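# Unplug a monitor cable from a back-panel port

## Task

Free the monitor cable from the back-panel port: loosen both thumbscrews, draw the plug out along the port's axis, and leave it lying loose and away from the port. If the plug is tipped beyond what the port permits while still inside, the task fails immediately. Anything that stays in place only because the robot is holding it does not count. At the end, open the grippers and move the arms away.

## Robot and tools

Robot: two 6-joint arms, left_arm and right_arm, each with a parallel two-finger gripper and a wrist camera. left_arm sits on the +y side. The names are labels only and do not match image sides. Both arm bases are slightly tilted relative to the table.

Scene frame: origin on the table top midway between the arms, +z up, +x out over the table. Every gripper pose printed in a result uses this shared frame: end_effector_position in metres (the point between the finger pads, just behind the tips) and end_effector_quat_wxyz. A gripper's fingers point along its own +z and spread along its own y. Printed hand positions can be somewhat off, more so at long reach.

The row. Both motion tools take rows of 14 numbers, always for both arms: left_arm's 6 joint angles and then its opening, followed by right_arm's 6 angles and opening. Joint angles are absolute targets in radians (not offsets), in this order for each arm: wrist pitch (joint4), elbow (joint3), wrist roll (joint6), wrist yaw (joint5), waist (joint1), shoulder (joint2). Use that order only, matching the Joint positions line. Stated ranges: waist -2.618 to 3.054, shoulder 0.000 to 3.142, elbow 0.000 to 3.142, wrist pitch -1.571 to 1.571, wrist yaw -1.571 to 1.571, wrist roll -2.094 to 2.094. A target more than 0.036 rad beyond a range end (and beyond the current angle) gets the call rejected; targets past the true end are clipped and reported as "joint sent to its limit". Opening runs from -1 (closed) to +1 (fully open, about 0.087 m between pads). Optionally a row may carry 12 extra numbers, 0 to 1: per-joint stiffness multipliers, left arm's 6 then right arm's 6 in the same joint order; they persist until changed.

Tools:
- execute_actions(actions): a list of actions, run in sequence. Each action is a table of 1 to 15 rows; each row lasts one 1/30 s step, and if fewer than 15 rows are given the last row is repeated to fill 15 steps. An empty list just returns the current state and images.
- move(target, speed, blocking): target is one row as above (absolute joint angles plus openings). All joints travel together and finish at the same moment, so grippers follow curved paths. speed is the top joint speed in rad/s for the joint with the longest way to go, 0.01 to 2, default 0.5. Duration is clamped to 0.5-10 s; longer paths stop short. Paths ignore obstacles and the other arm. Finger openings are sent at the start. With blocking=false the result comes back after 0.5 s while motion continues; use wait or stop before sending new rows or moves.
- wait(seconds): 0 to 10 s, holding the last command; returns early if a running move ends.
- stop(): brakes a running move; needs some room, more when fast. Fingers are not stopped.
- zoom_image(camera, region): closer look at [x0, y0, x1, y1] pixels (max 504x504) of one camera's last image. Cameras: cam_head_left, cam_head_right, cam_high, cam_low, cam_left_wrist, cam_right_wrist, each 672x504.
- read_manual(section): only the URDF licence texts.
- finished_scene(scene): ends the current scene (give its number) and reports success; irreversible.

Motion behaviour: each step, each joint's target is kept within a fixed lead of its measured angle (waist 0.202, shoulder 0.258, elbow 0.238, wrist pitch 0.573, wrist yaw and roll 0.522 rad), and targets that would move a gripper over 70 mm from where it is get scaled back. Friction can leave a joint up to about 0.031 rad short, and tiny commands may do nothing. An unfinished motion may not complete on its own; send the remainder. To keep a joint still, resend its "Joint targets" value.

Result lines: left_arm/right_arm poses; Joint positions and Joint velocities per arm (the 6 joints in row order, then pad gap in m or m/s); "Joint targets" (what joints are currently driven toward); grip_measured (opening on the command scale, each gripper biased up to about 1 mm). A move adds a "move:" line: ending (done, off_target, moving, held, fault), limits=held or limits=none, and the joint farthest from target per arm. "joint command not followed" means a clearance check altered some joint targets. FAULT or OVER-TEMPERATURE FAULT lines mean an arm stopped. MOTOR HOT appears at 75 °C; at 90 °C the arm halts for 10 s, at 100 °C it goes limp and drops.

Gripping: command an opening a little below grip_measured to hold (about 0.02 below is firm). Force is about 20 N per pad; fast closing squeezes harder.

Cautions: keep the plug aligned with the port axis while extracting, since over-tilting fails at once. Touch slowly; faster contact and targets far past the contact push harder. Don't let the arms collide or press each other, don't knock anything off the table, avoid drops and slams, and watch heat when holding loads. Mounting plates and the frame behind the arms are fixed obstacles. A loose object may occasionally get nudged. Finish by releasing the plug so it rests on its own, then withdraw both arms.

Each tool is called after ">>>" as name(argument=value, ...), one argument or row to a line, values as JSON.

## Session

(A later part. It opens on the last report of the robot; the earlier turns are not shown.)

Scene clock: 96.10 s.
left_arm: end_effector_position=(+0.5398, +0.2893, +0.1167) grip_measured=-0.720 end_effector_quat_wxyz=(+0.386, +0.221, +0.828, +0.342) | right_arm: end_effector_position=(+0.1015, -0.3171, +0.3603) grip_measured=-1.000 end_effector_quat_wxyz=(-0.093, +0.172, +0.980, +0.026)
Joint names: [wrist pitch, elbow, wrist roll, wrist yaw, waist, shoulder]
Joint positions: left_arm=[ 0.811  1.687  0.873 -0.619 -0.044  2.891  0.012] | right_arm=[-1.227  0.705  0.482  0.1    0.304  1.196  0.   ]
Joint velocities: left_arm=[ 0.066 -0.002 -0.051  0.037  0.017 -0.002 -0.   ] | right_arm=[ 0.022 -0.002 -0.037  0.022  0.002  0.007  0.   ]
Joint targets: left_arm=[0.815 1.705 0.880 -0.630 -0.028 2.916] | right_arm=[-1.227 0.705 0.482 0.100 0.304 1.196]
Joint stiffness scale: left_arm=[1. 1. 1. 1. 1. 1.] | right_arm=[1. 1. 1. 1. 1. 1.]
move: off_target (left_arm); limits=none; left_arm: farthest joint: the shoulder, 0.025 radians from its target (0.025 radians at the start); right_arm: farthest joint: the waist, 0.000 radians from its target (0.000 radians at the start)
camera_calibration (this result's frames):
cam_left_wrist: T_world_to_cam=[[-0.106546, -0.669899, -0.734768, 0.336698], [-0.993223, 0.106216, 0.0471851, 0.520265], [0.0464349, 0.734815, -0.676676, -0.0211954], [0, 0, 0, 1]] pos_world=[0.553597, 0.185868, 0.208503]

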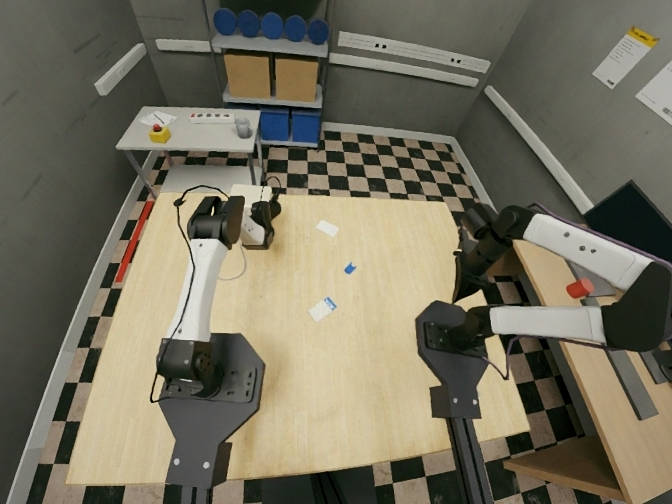

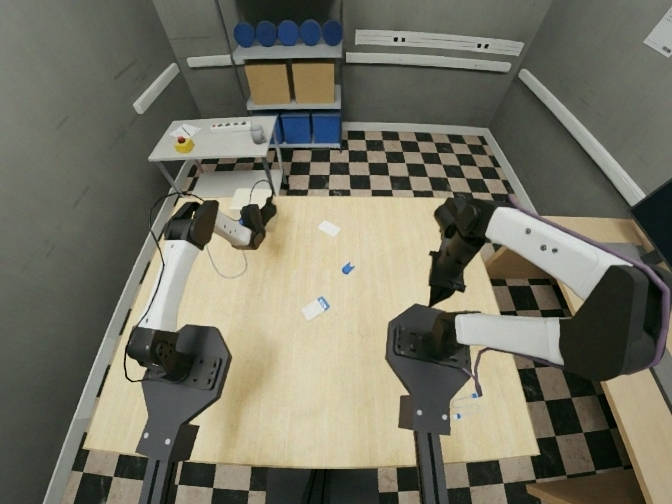

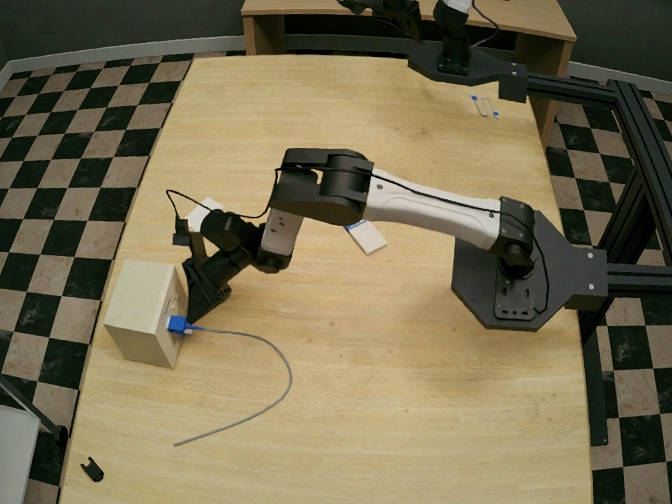

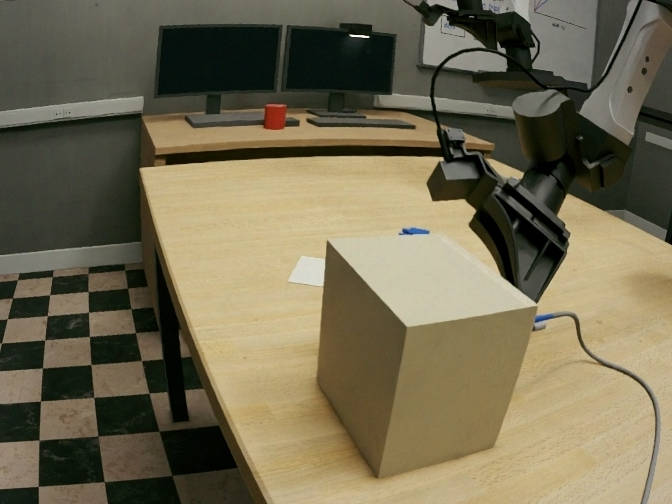

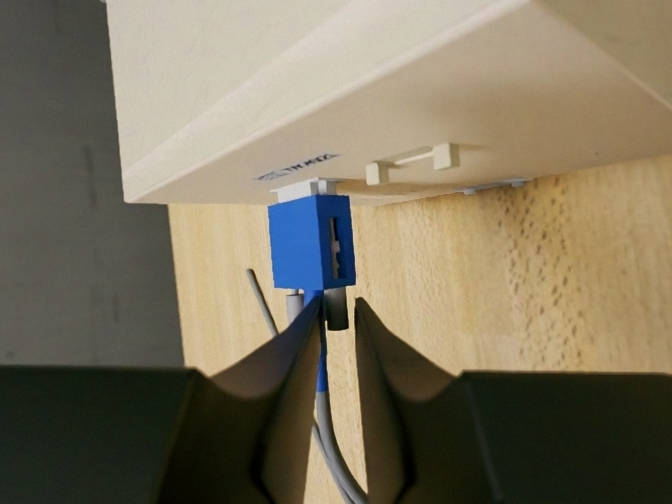

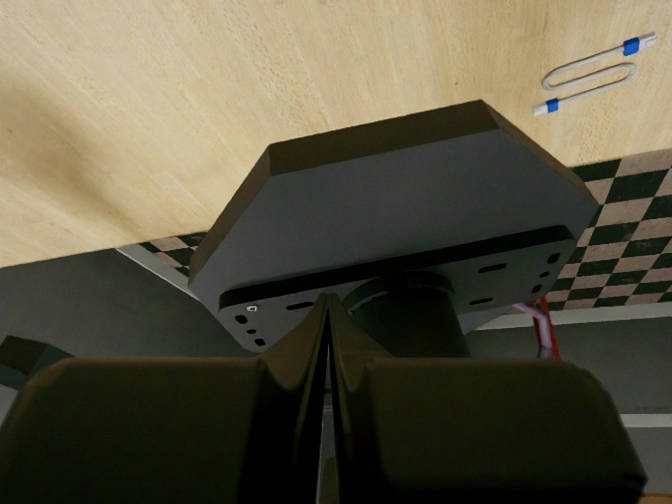

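>>> execute_actions(
  actions=[
    [[0.815,1.70,0.88,-0.63,-0.032,2.908,-0.76,-1.227,0.705,0.482,0.1,0.304,1.196,-1]],
    [[0.815,1.70,0.88,-0.63,-0.032,2.908,-0.80,-1.227,0.705,0.482,0.1,0.304,1.196,-1]],
    [[0.815,1.70,0.88,-0.63,-0.032,2.908,-0.84,-1.227,0.705,0.482,0.1,0.304,1.196,-1]],
    [[0.815,1.70,0.88,-0.63,-0.036,2.90,-0.87,-1.227,0.705,0.482,0.1,0.304,1.196,-1]],
  ],
)

>>> zoom_image(
  camera="cam_left_wrist",
  region=[250, 220, 430, 380],
)

Scene clock: 98.63 s.
left_arm: end_effector_position=(+0.5401, +0.2893, +0.1172) grip_measured=-0.846 end_effector_quat_wxyz=(+0.387, +0.220, +0.828, +0.342) | right_arm: end_effector_position=(+0.1015, -0.3171, +0.3603) grip_measured=-1.000 end_effector_quat_wxyz=(-0.093, +0.172, +0.980, +0.026)
Joint names: [wrist pitch, elbow, wrist roll, wrist yaw, waist, shoulder]
Joint positions: left_arm=[ 0.813  1.687  0.874 -0.619 -0.044  2.891  0.007] | right_arm=[-1.227  0.705  0.482  0.1    0.304  1.196  0.   ]
Joint velocities: left_arm=[-0.022  0.002  0.081  0.037  0.022 -0.007  0.001] | right_arm=[-0.007 -0.007 -0.007  0.022 -0.002 -0.002  0.   ]
Joint targets: left_arm=[0.815 1.700 0.880 -0.630 -0.036 2.900] | right_arm=[-1.227 0.705 0.482 0.100 0.304 1.196]
Joint stiffness scale: left_arm=[1. 1. 1. 1. 1. 1.] | right_arm=[1. 1. 1. 1. 1. 1.]
camera_calibration (this result's frames):
cam_left_wrist: T_world_to_cam=[[-0.104527, -0.669975, -0.734988, 0.336051], [-0.99337, 0.105889, 0.0447499, 0.521007], [0.0478462, 0.734793, -0.676602, -0.0217117], [0, 0, 0, 1]] pos_world=[0.553718, 0.185931, 0.208989]

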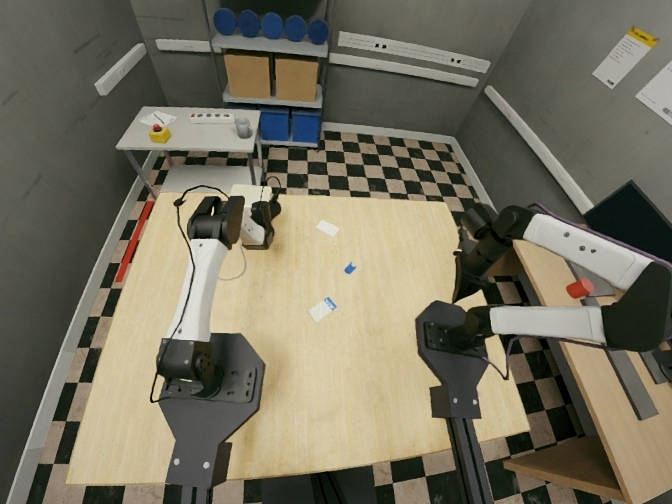

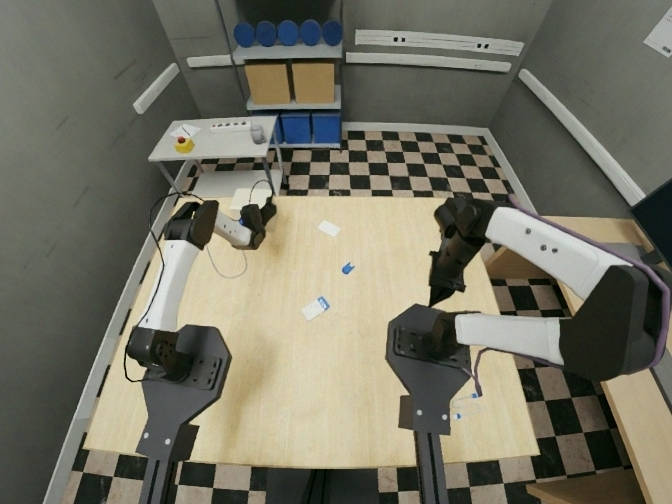

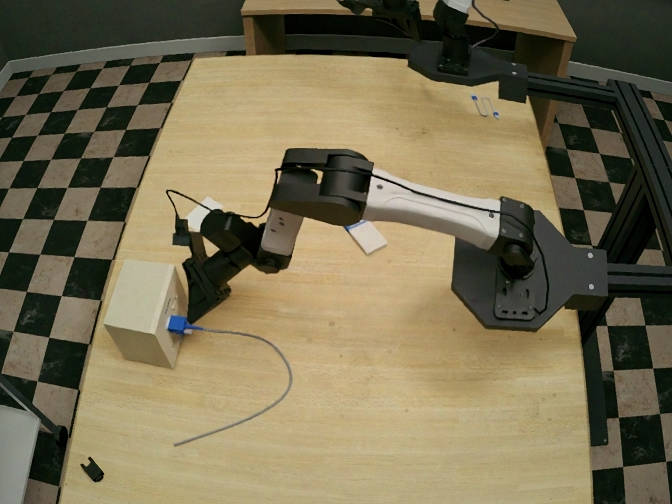

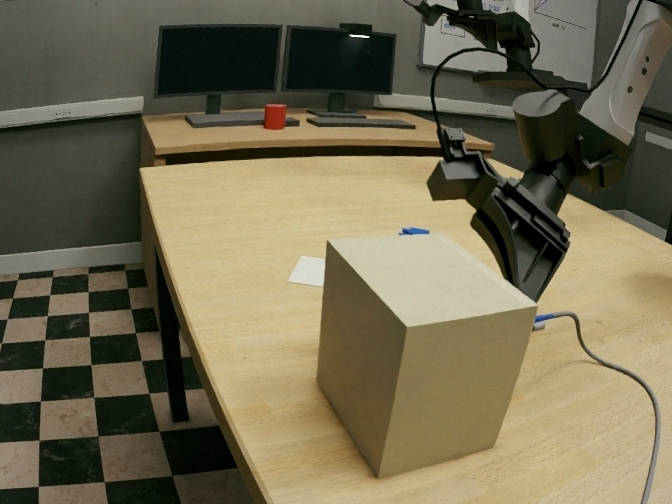

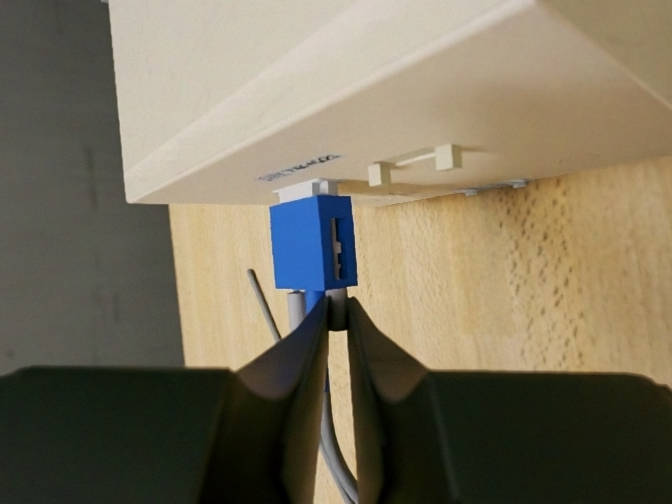

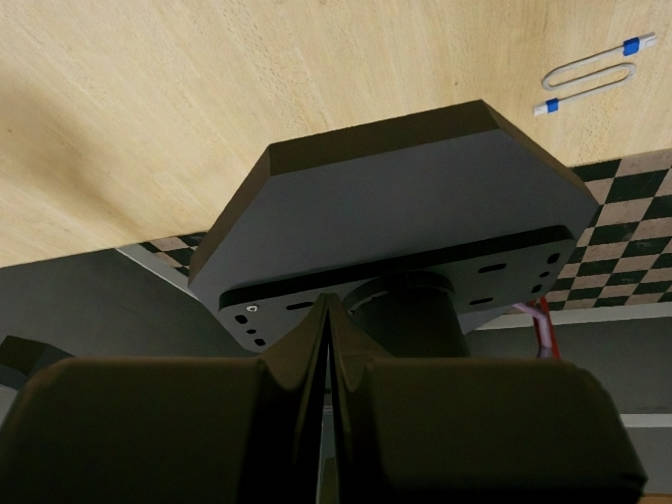

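Region (250, 220, 430, 380) of cam_left_wrist's 672x504 image, scaled by 2.800, with more detail than that image has.

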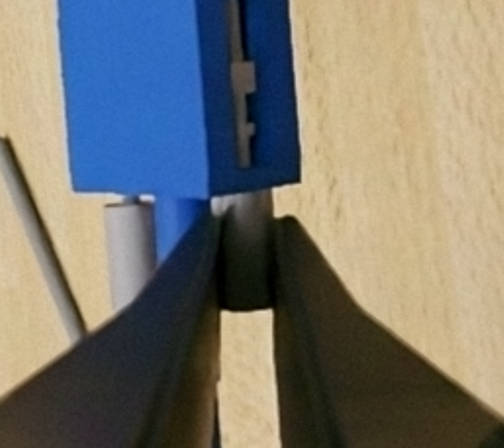

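>>> move(
  target=[0.555,1.605,0.559,-0.362,0.038,2.740,-0.875,-1.227,0.705,0.482,0.1,0.304,1.196,-1],
  speed=0.15,
)

>>> zoom_image(
  camera="cam_left_wrist",
  region=[250, 220, 430, 380],
)

Scene clock: 101.60 s.
left_arm: end_effector_position=(+0.5408, +0.2908, +0.1181) grip_measured=-0.846 end_effector_quat_wxyz=(+0.400, +0.152, +0.883, +0.194) | right_arm: end_effector_position=(+0.1015, -0.3171, +0.3603) grip_measured=-1.000 end_effector_quat_wxyz=(-0.093, +0.172, +0.980, +0.026)
Joint names: [wrist pitch, elbow, wrist roll, wrist yaw, waist, shoulder]
Joint positions: left_arm=[ 0.578  1.624  0.564 -0.387  0.027  2.745  0.007] | right_arm=[-1.227  0.705  0.482  0.1    0.304  1.196  0.   ]
Joint velocities: left_arm=[ 0.066 -0.022 -0.022  0.007  0.007  0.007  0.001] | right_arm=[-0.11  -0.012  0.007 -0.007  0.002  0.012  0.   ]
Joint targets: left_arm=[0.555 1.605 0.559 -0.362 0.038 2.740] | right_arm=[-1.227 0.705 0.482 0.100 0.304 1.196]
Joint stiffness scale: left_arm=[1. 1. 1. 1. 1. 1.] | right_arm=[1. 1. 1. 1. 1. 1.]
move: off_target (left_arm); limits=none; left_arm: farthest joint: the wrist yaw, 0.025 radians from its target (0.257 radians at the start); right_arm: farthest joint: the waist, 0.000 radians from its target (0.000 radians at the start)
camera_calibration (this result's frames):
cam_left_wrist: T_world_to_cam=[[-0.117974, -0.879192, -0.461631, 0.373624], [-0.992977, 0.108579, 0.0469714, 0.520259], [0.00882675, 0.463931, -0.885828, 0.10237], [0, 0, 0, 1]] pos_world=[0.55978, 0.224505, 0.238721]

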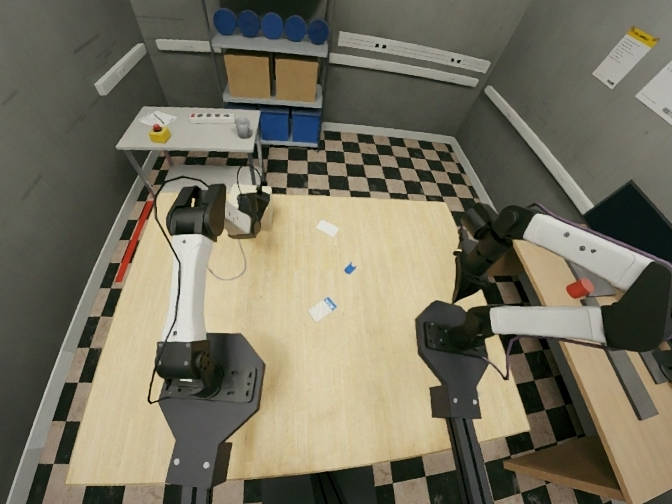

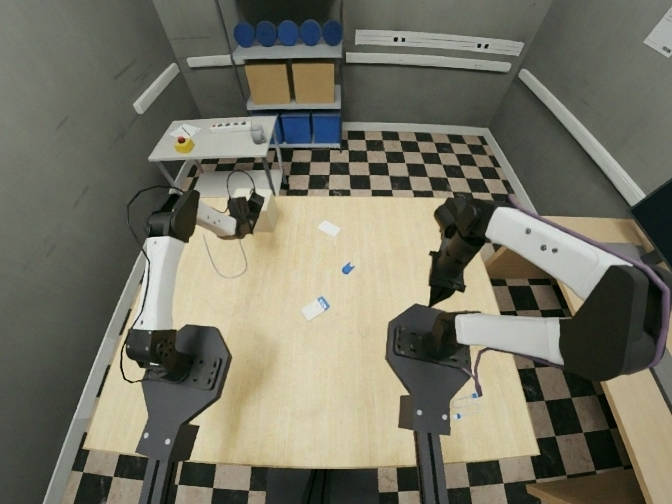

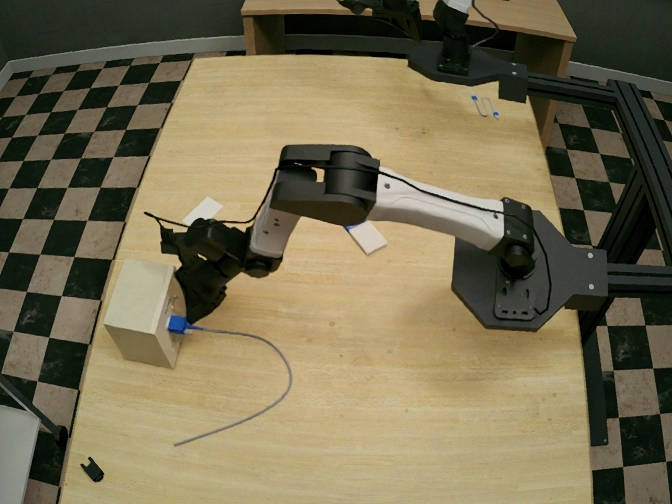

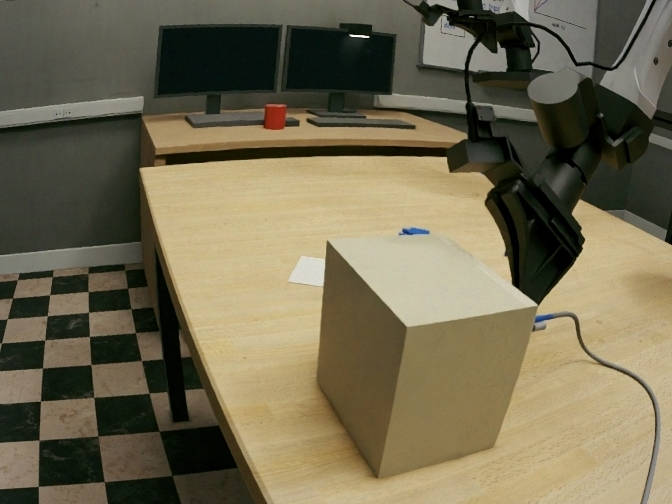

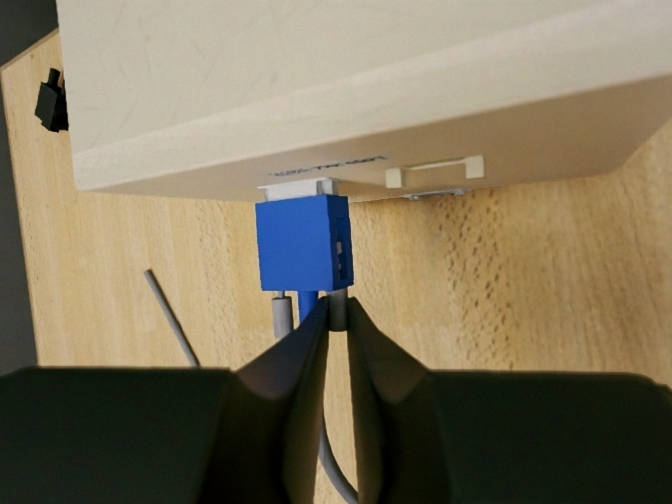

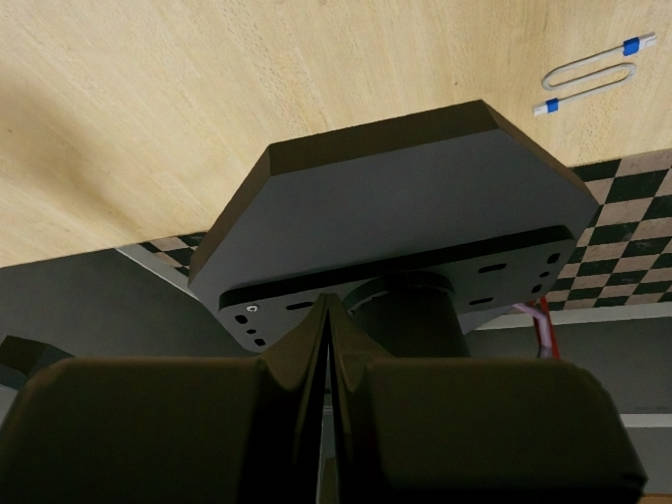

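Region (250, 220, 430, 380) of cam_left_wrist's 672x504 image, scaled by 2.800, with more detail than that image has.

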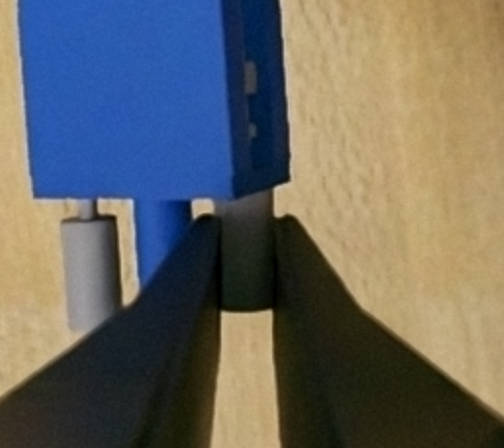

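Repeat once.

>>> execute_actions(
  actions=[
    [[0.578,1.624,0.564,-0.387,0.027,2.745,-0.78,-1.227,0.705,0.482,0.1,0.304,1.196,-1]],
  ],
)

>>> move(
  target=[0.82,1.703,0.882,-0.63,-0.053,2.909,-0.78,-1.227,0.705,0.482,0.1,0.304,1.196,-1],
  speed=0.2,
)

>>> zoom_image(
  camera="cam_left_wrist",
  region=[250, 220, 430, 380],
)

Scene clock: 102.40 s.
left_arm: end_effector_position=(+0.5408, +0.2907, +0.1181) grip_measured=-0.780 end_effector_quat_wxyz=(+0.400, +0.152, +0.883, +0.194) | right_arm: end_effector_position=(+0.1015, -0.3171, +0.3603) grip_measured=-1.000 end_effector_quat_wxyz=(-0.093, +0.172, +0.980, +0.026)
Joint names: [wrist pitch, elbow, wrist roll, wrist yaw, waist, shoulder]
Joint positions: left_arm=[ 0.578  1.624  0.564 -0.386  0.027  2.745  0.01 ] | right_arm=[-1.227  0.705  0.482  0.1    0.304  1.196  0.   ]
Joint velocities: left_arm=[ 0.051  0.007  0.022 -0.051  0.002 -0.002  0.001] | right_arm=[-0.037  0.022  0.022  0.022 -0.012  0.017  0.   ]
Joint targets: left_arm=[0.578 1.624 0.564 -0.387 0.027 2.745] | right_arm=[-1.227 0.705 0.482 0.100 0.304 1.196]
Joint stiffness scale: left_arm=[1. 1. 1. 1. 1. 1.] | right_arm=[1. 1. 1. 1. 1. 1.]
camera_calibration (this result's frames):
cam_left_wrist: T_world_to_cam=[[-0.11798, -0.879423, -0.461189, 0.373569], [-0.992975, 0.108676, 0.0467893, 0.520281], [0.0089726, 0.46347, -0.886067, 0.102475], [0, 0, 0, 1]] pos_world=[0.55978, 0.224489, 0.238743]

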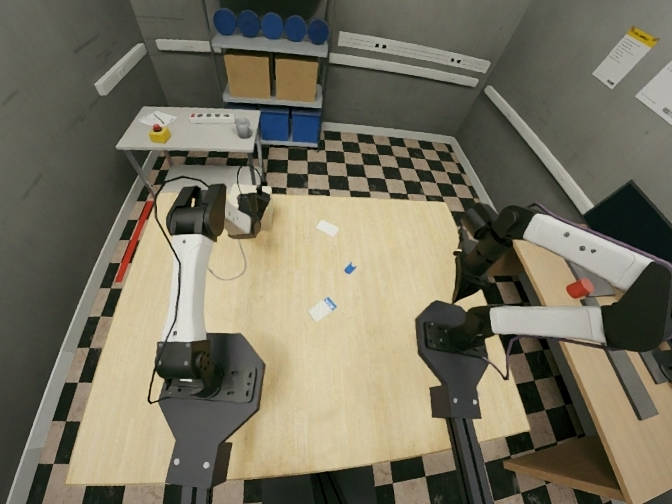

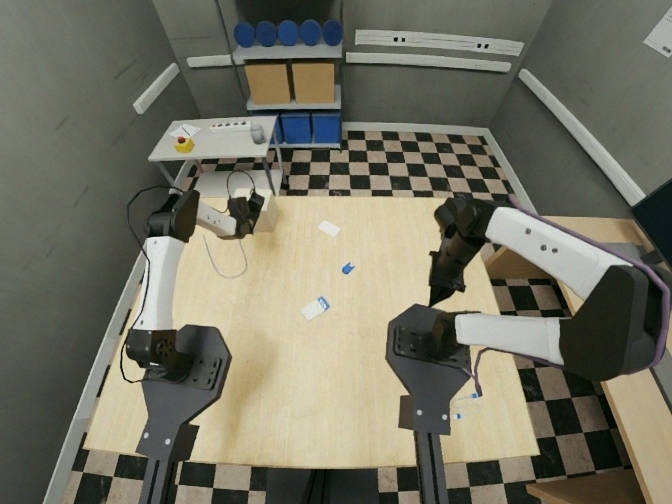

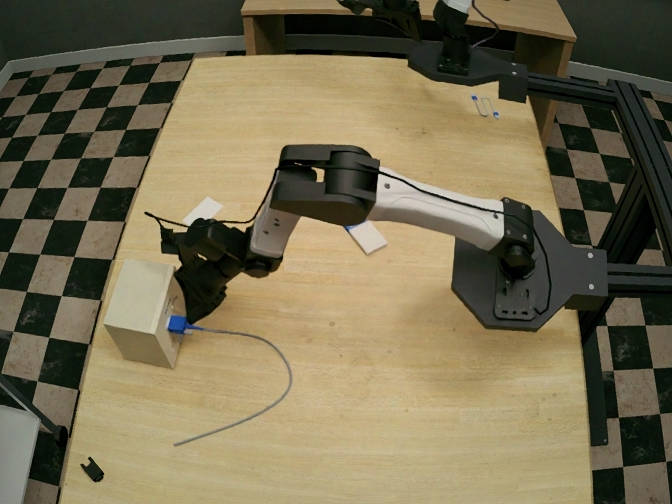

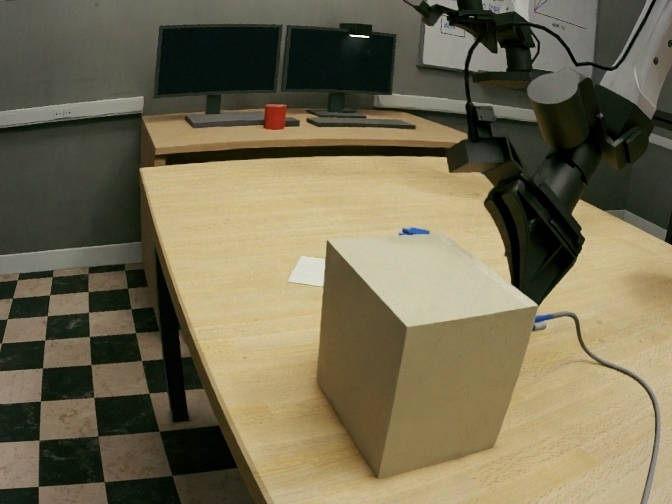

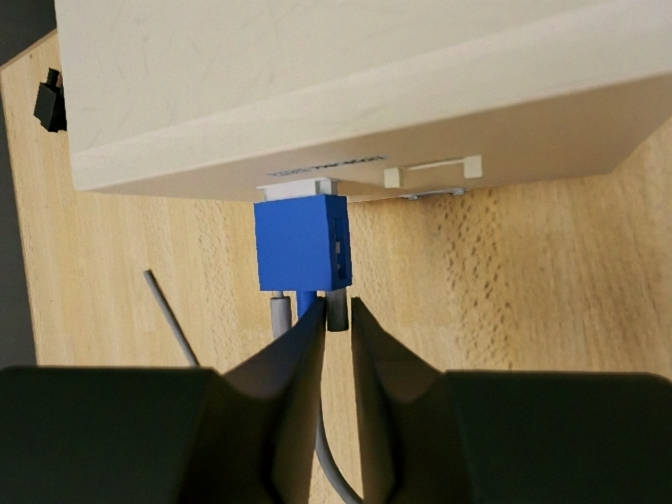

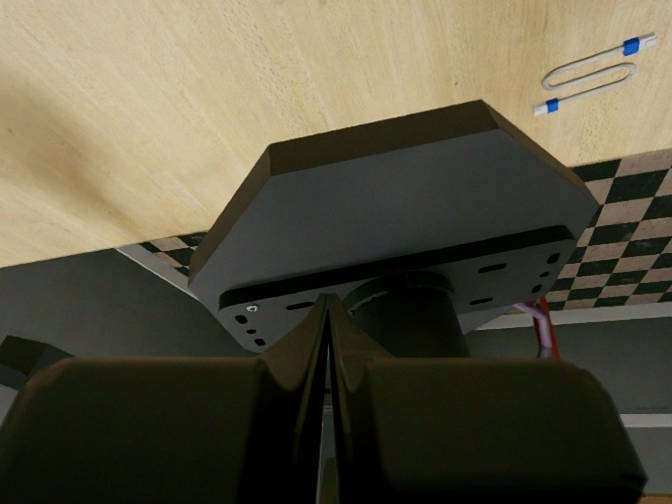

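Scene clock: 104.53 s.
left_arm: end_effector_position=(+0.5408, +0.2886, +0.1181) grip_measured=-0.780 end_effector_quat_wxyz=(+0.388, +0.221, +0.827, +0.341) | right_arm: end_effector_position=(+0.1015, -0.3171, +0.3603) grip_measured=-1.000 end_effector_quat_wxyz=(-0.093, +0.172, +0.980, +0.026)
Joint names: [wrist pitch, elbow, wrist roll, wrist yaw, waist, shoulder]
Joint positions: left_arm=[ 0.811  1.687  0.873 -0.617 -0.045  2.889  0.01 ] | right_arm=[-1.227  0.705  0.482  0.1    0.304  1.196  0.   ]
Joint velocities: left_arm=[ 0.066 -0.007 -0.037 -0.022  0.012  0.002 -0.   ] | right_arm=[-0.007  0.007 -0.081  0.007 -0.007 -0.012  0.   ]
Joint targets: left_arm=[0.820 1.703 0.882 -0.630 -0.053 2.909] | right_arm=[-1.227 0.705 0.482 0.100 0.304 1.196]
Joint stiffness scale: left_arm=[1. 1. 1. 1. 1. 1.] | right_arm=[1. 1. 1. 1. 1. 1.]
move: done; limits=none; left_arm: farthest joint: the shoulder, 0.020 radians from its target (0.164 radians at the start); right_arm: farthest joint: the waist, 0.000 radians from its target (0.000 radians at the start)
camera_calibration (this result's frames):
cam_left_wrist: T_world_to_cam=[[-0.105313, -0.671046, -0.733898, 0.336942], [-0.993168, 0.108283, 0.0435083, 0.521081], [0.0502725, 0.733466, -0.677865, -0.0213949], [0, 0, 0, 1]] pos_world=[0.554081, 0.185372, 0.210107]

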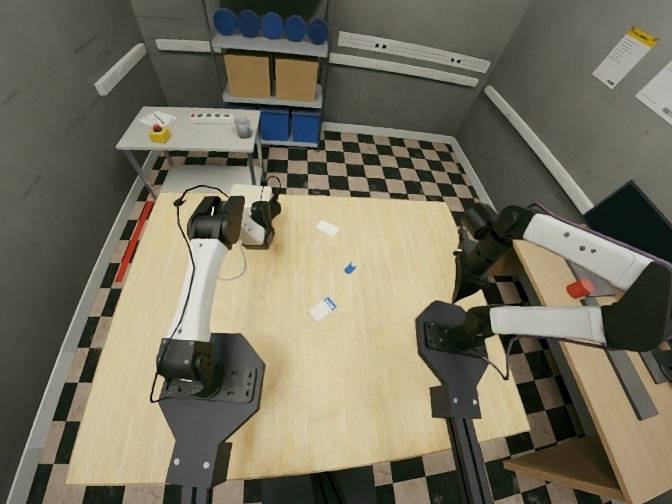

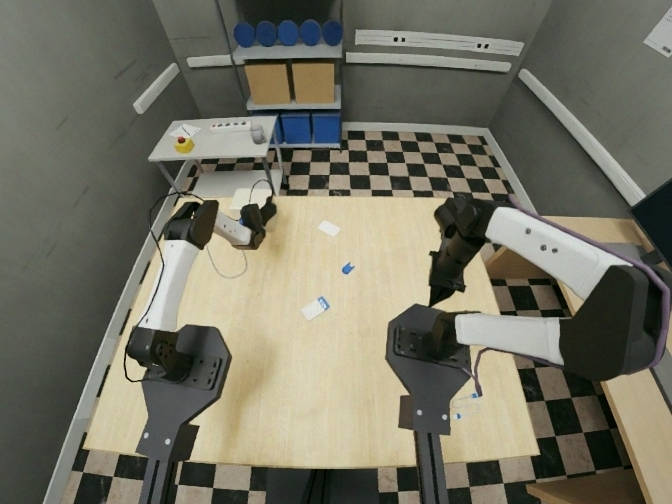

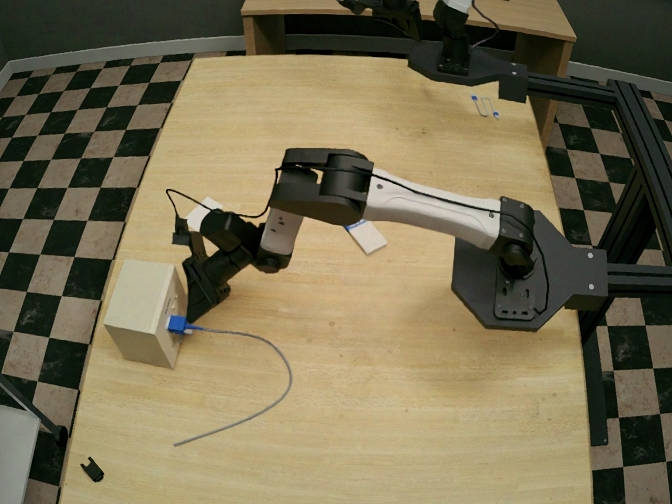

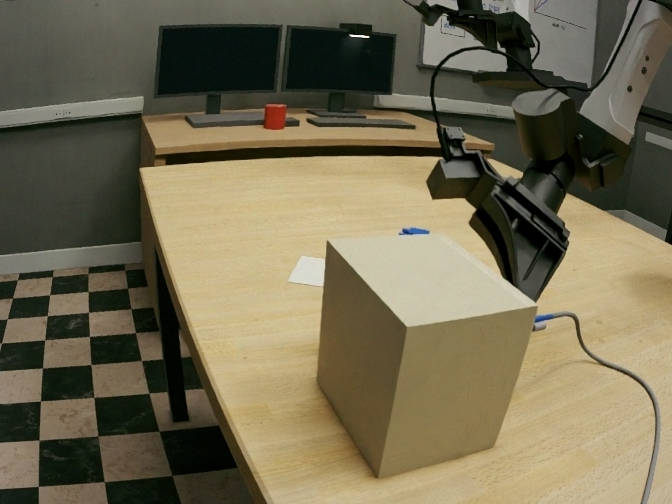

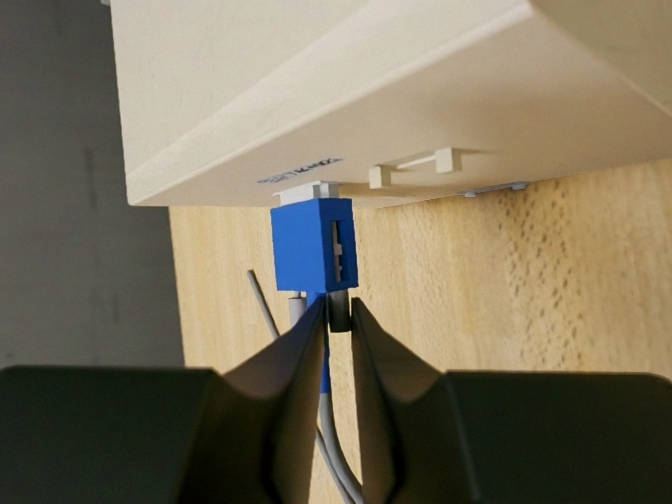

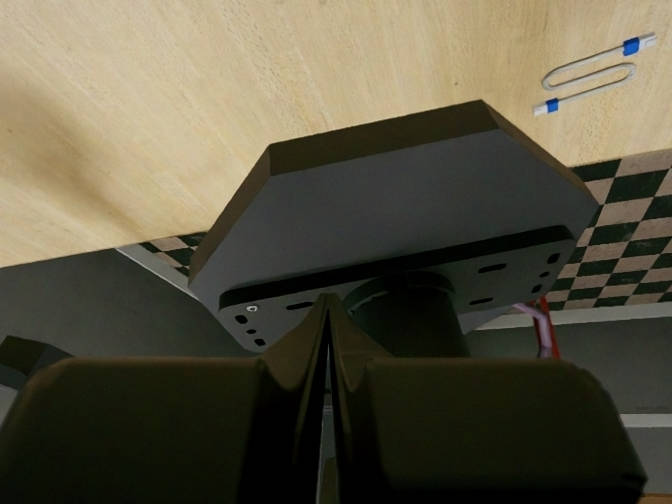

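Region (250, 220, 430, 380) of cam_left_wrist's 672x504 image, scaled by 2.800, with more detail than that image has.

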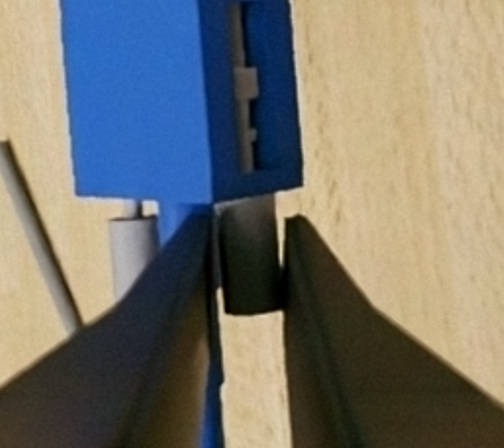

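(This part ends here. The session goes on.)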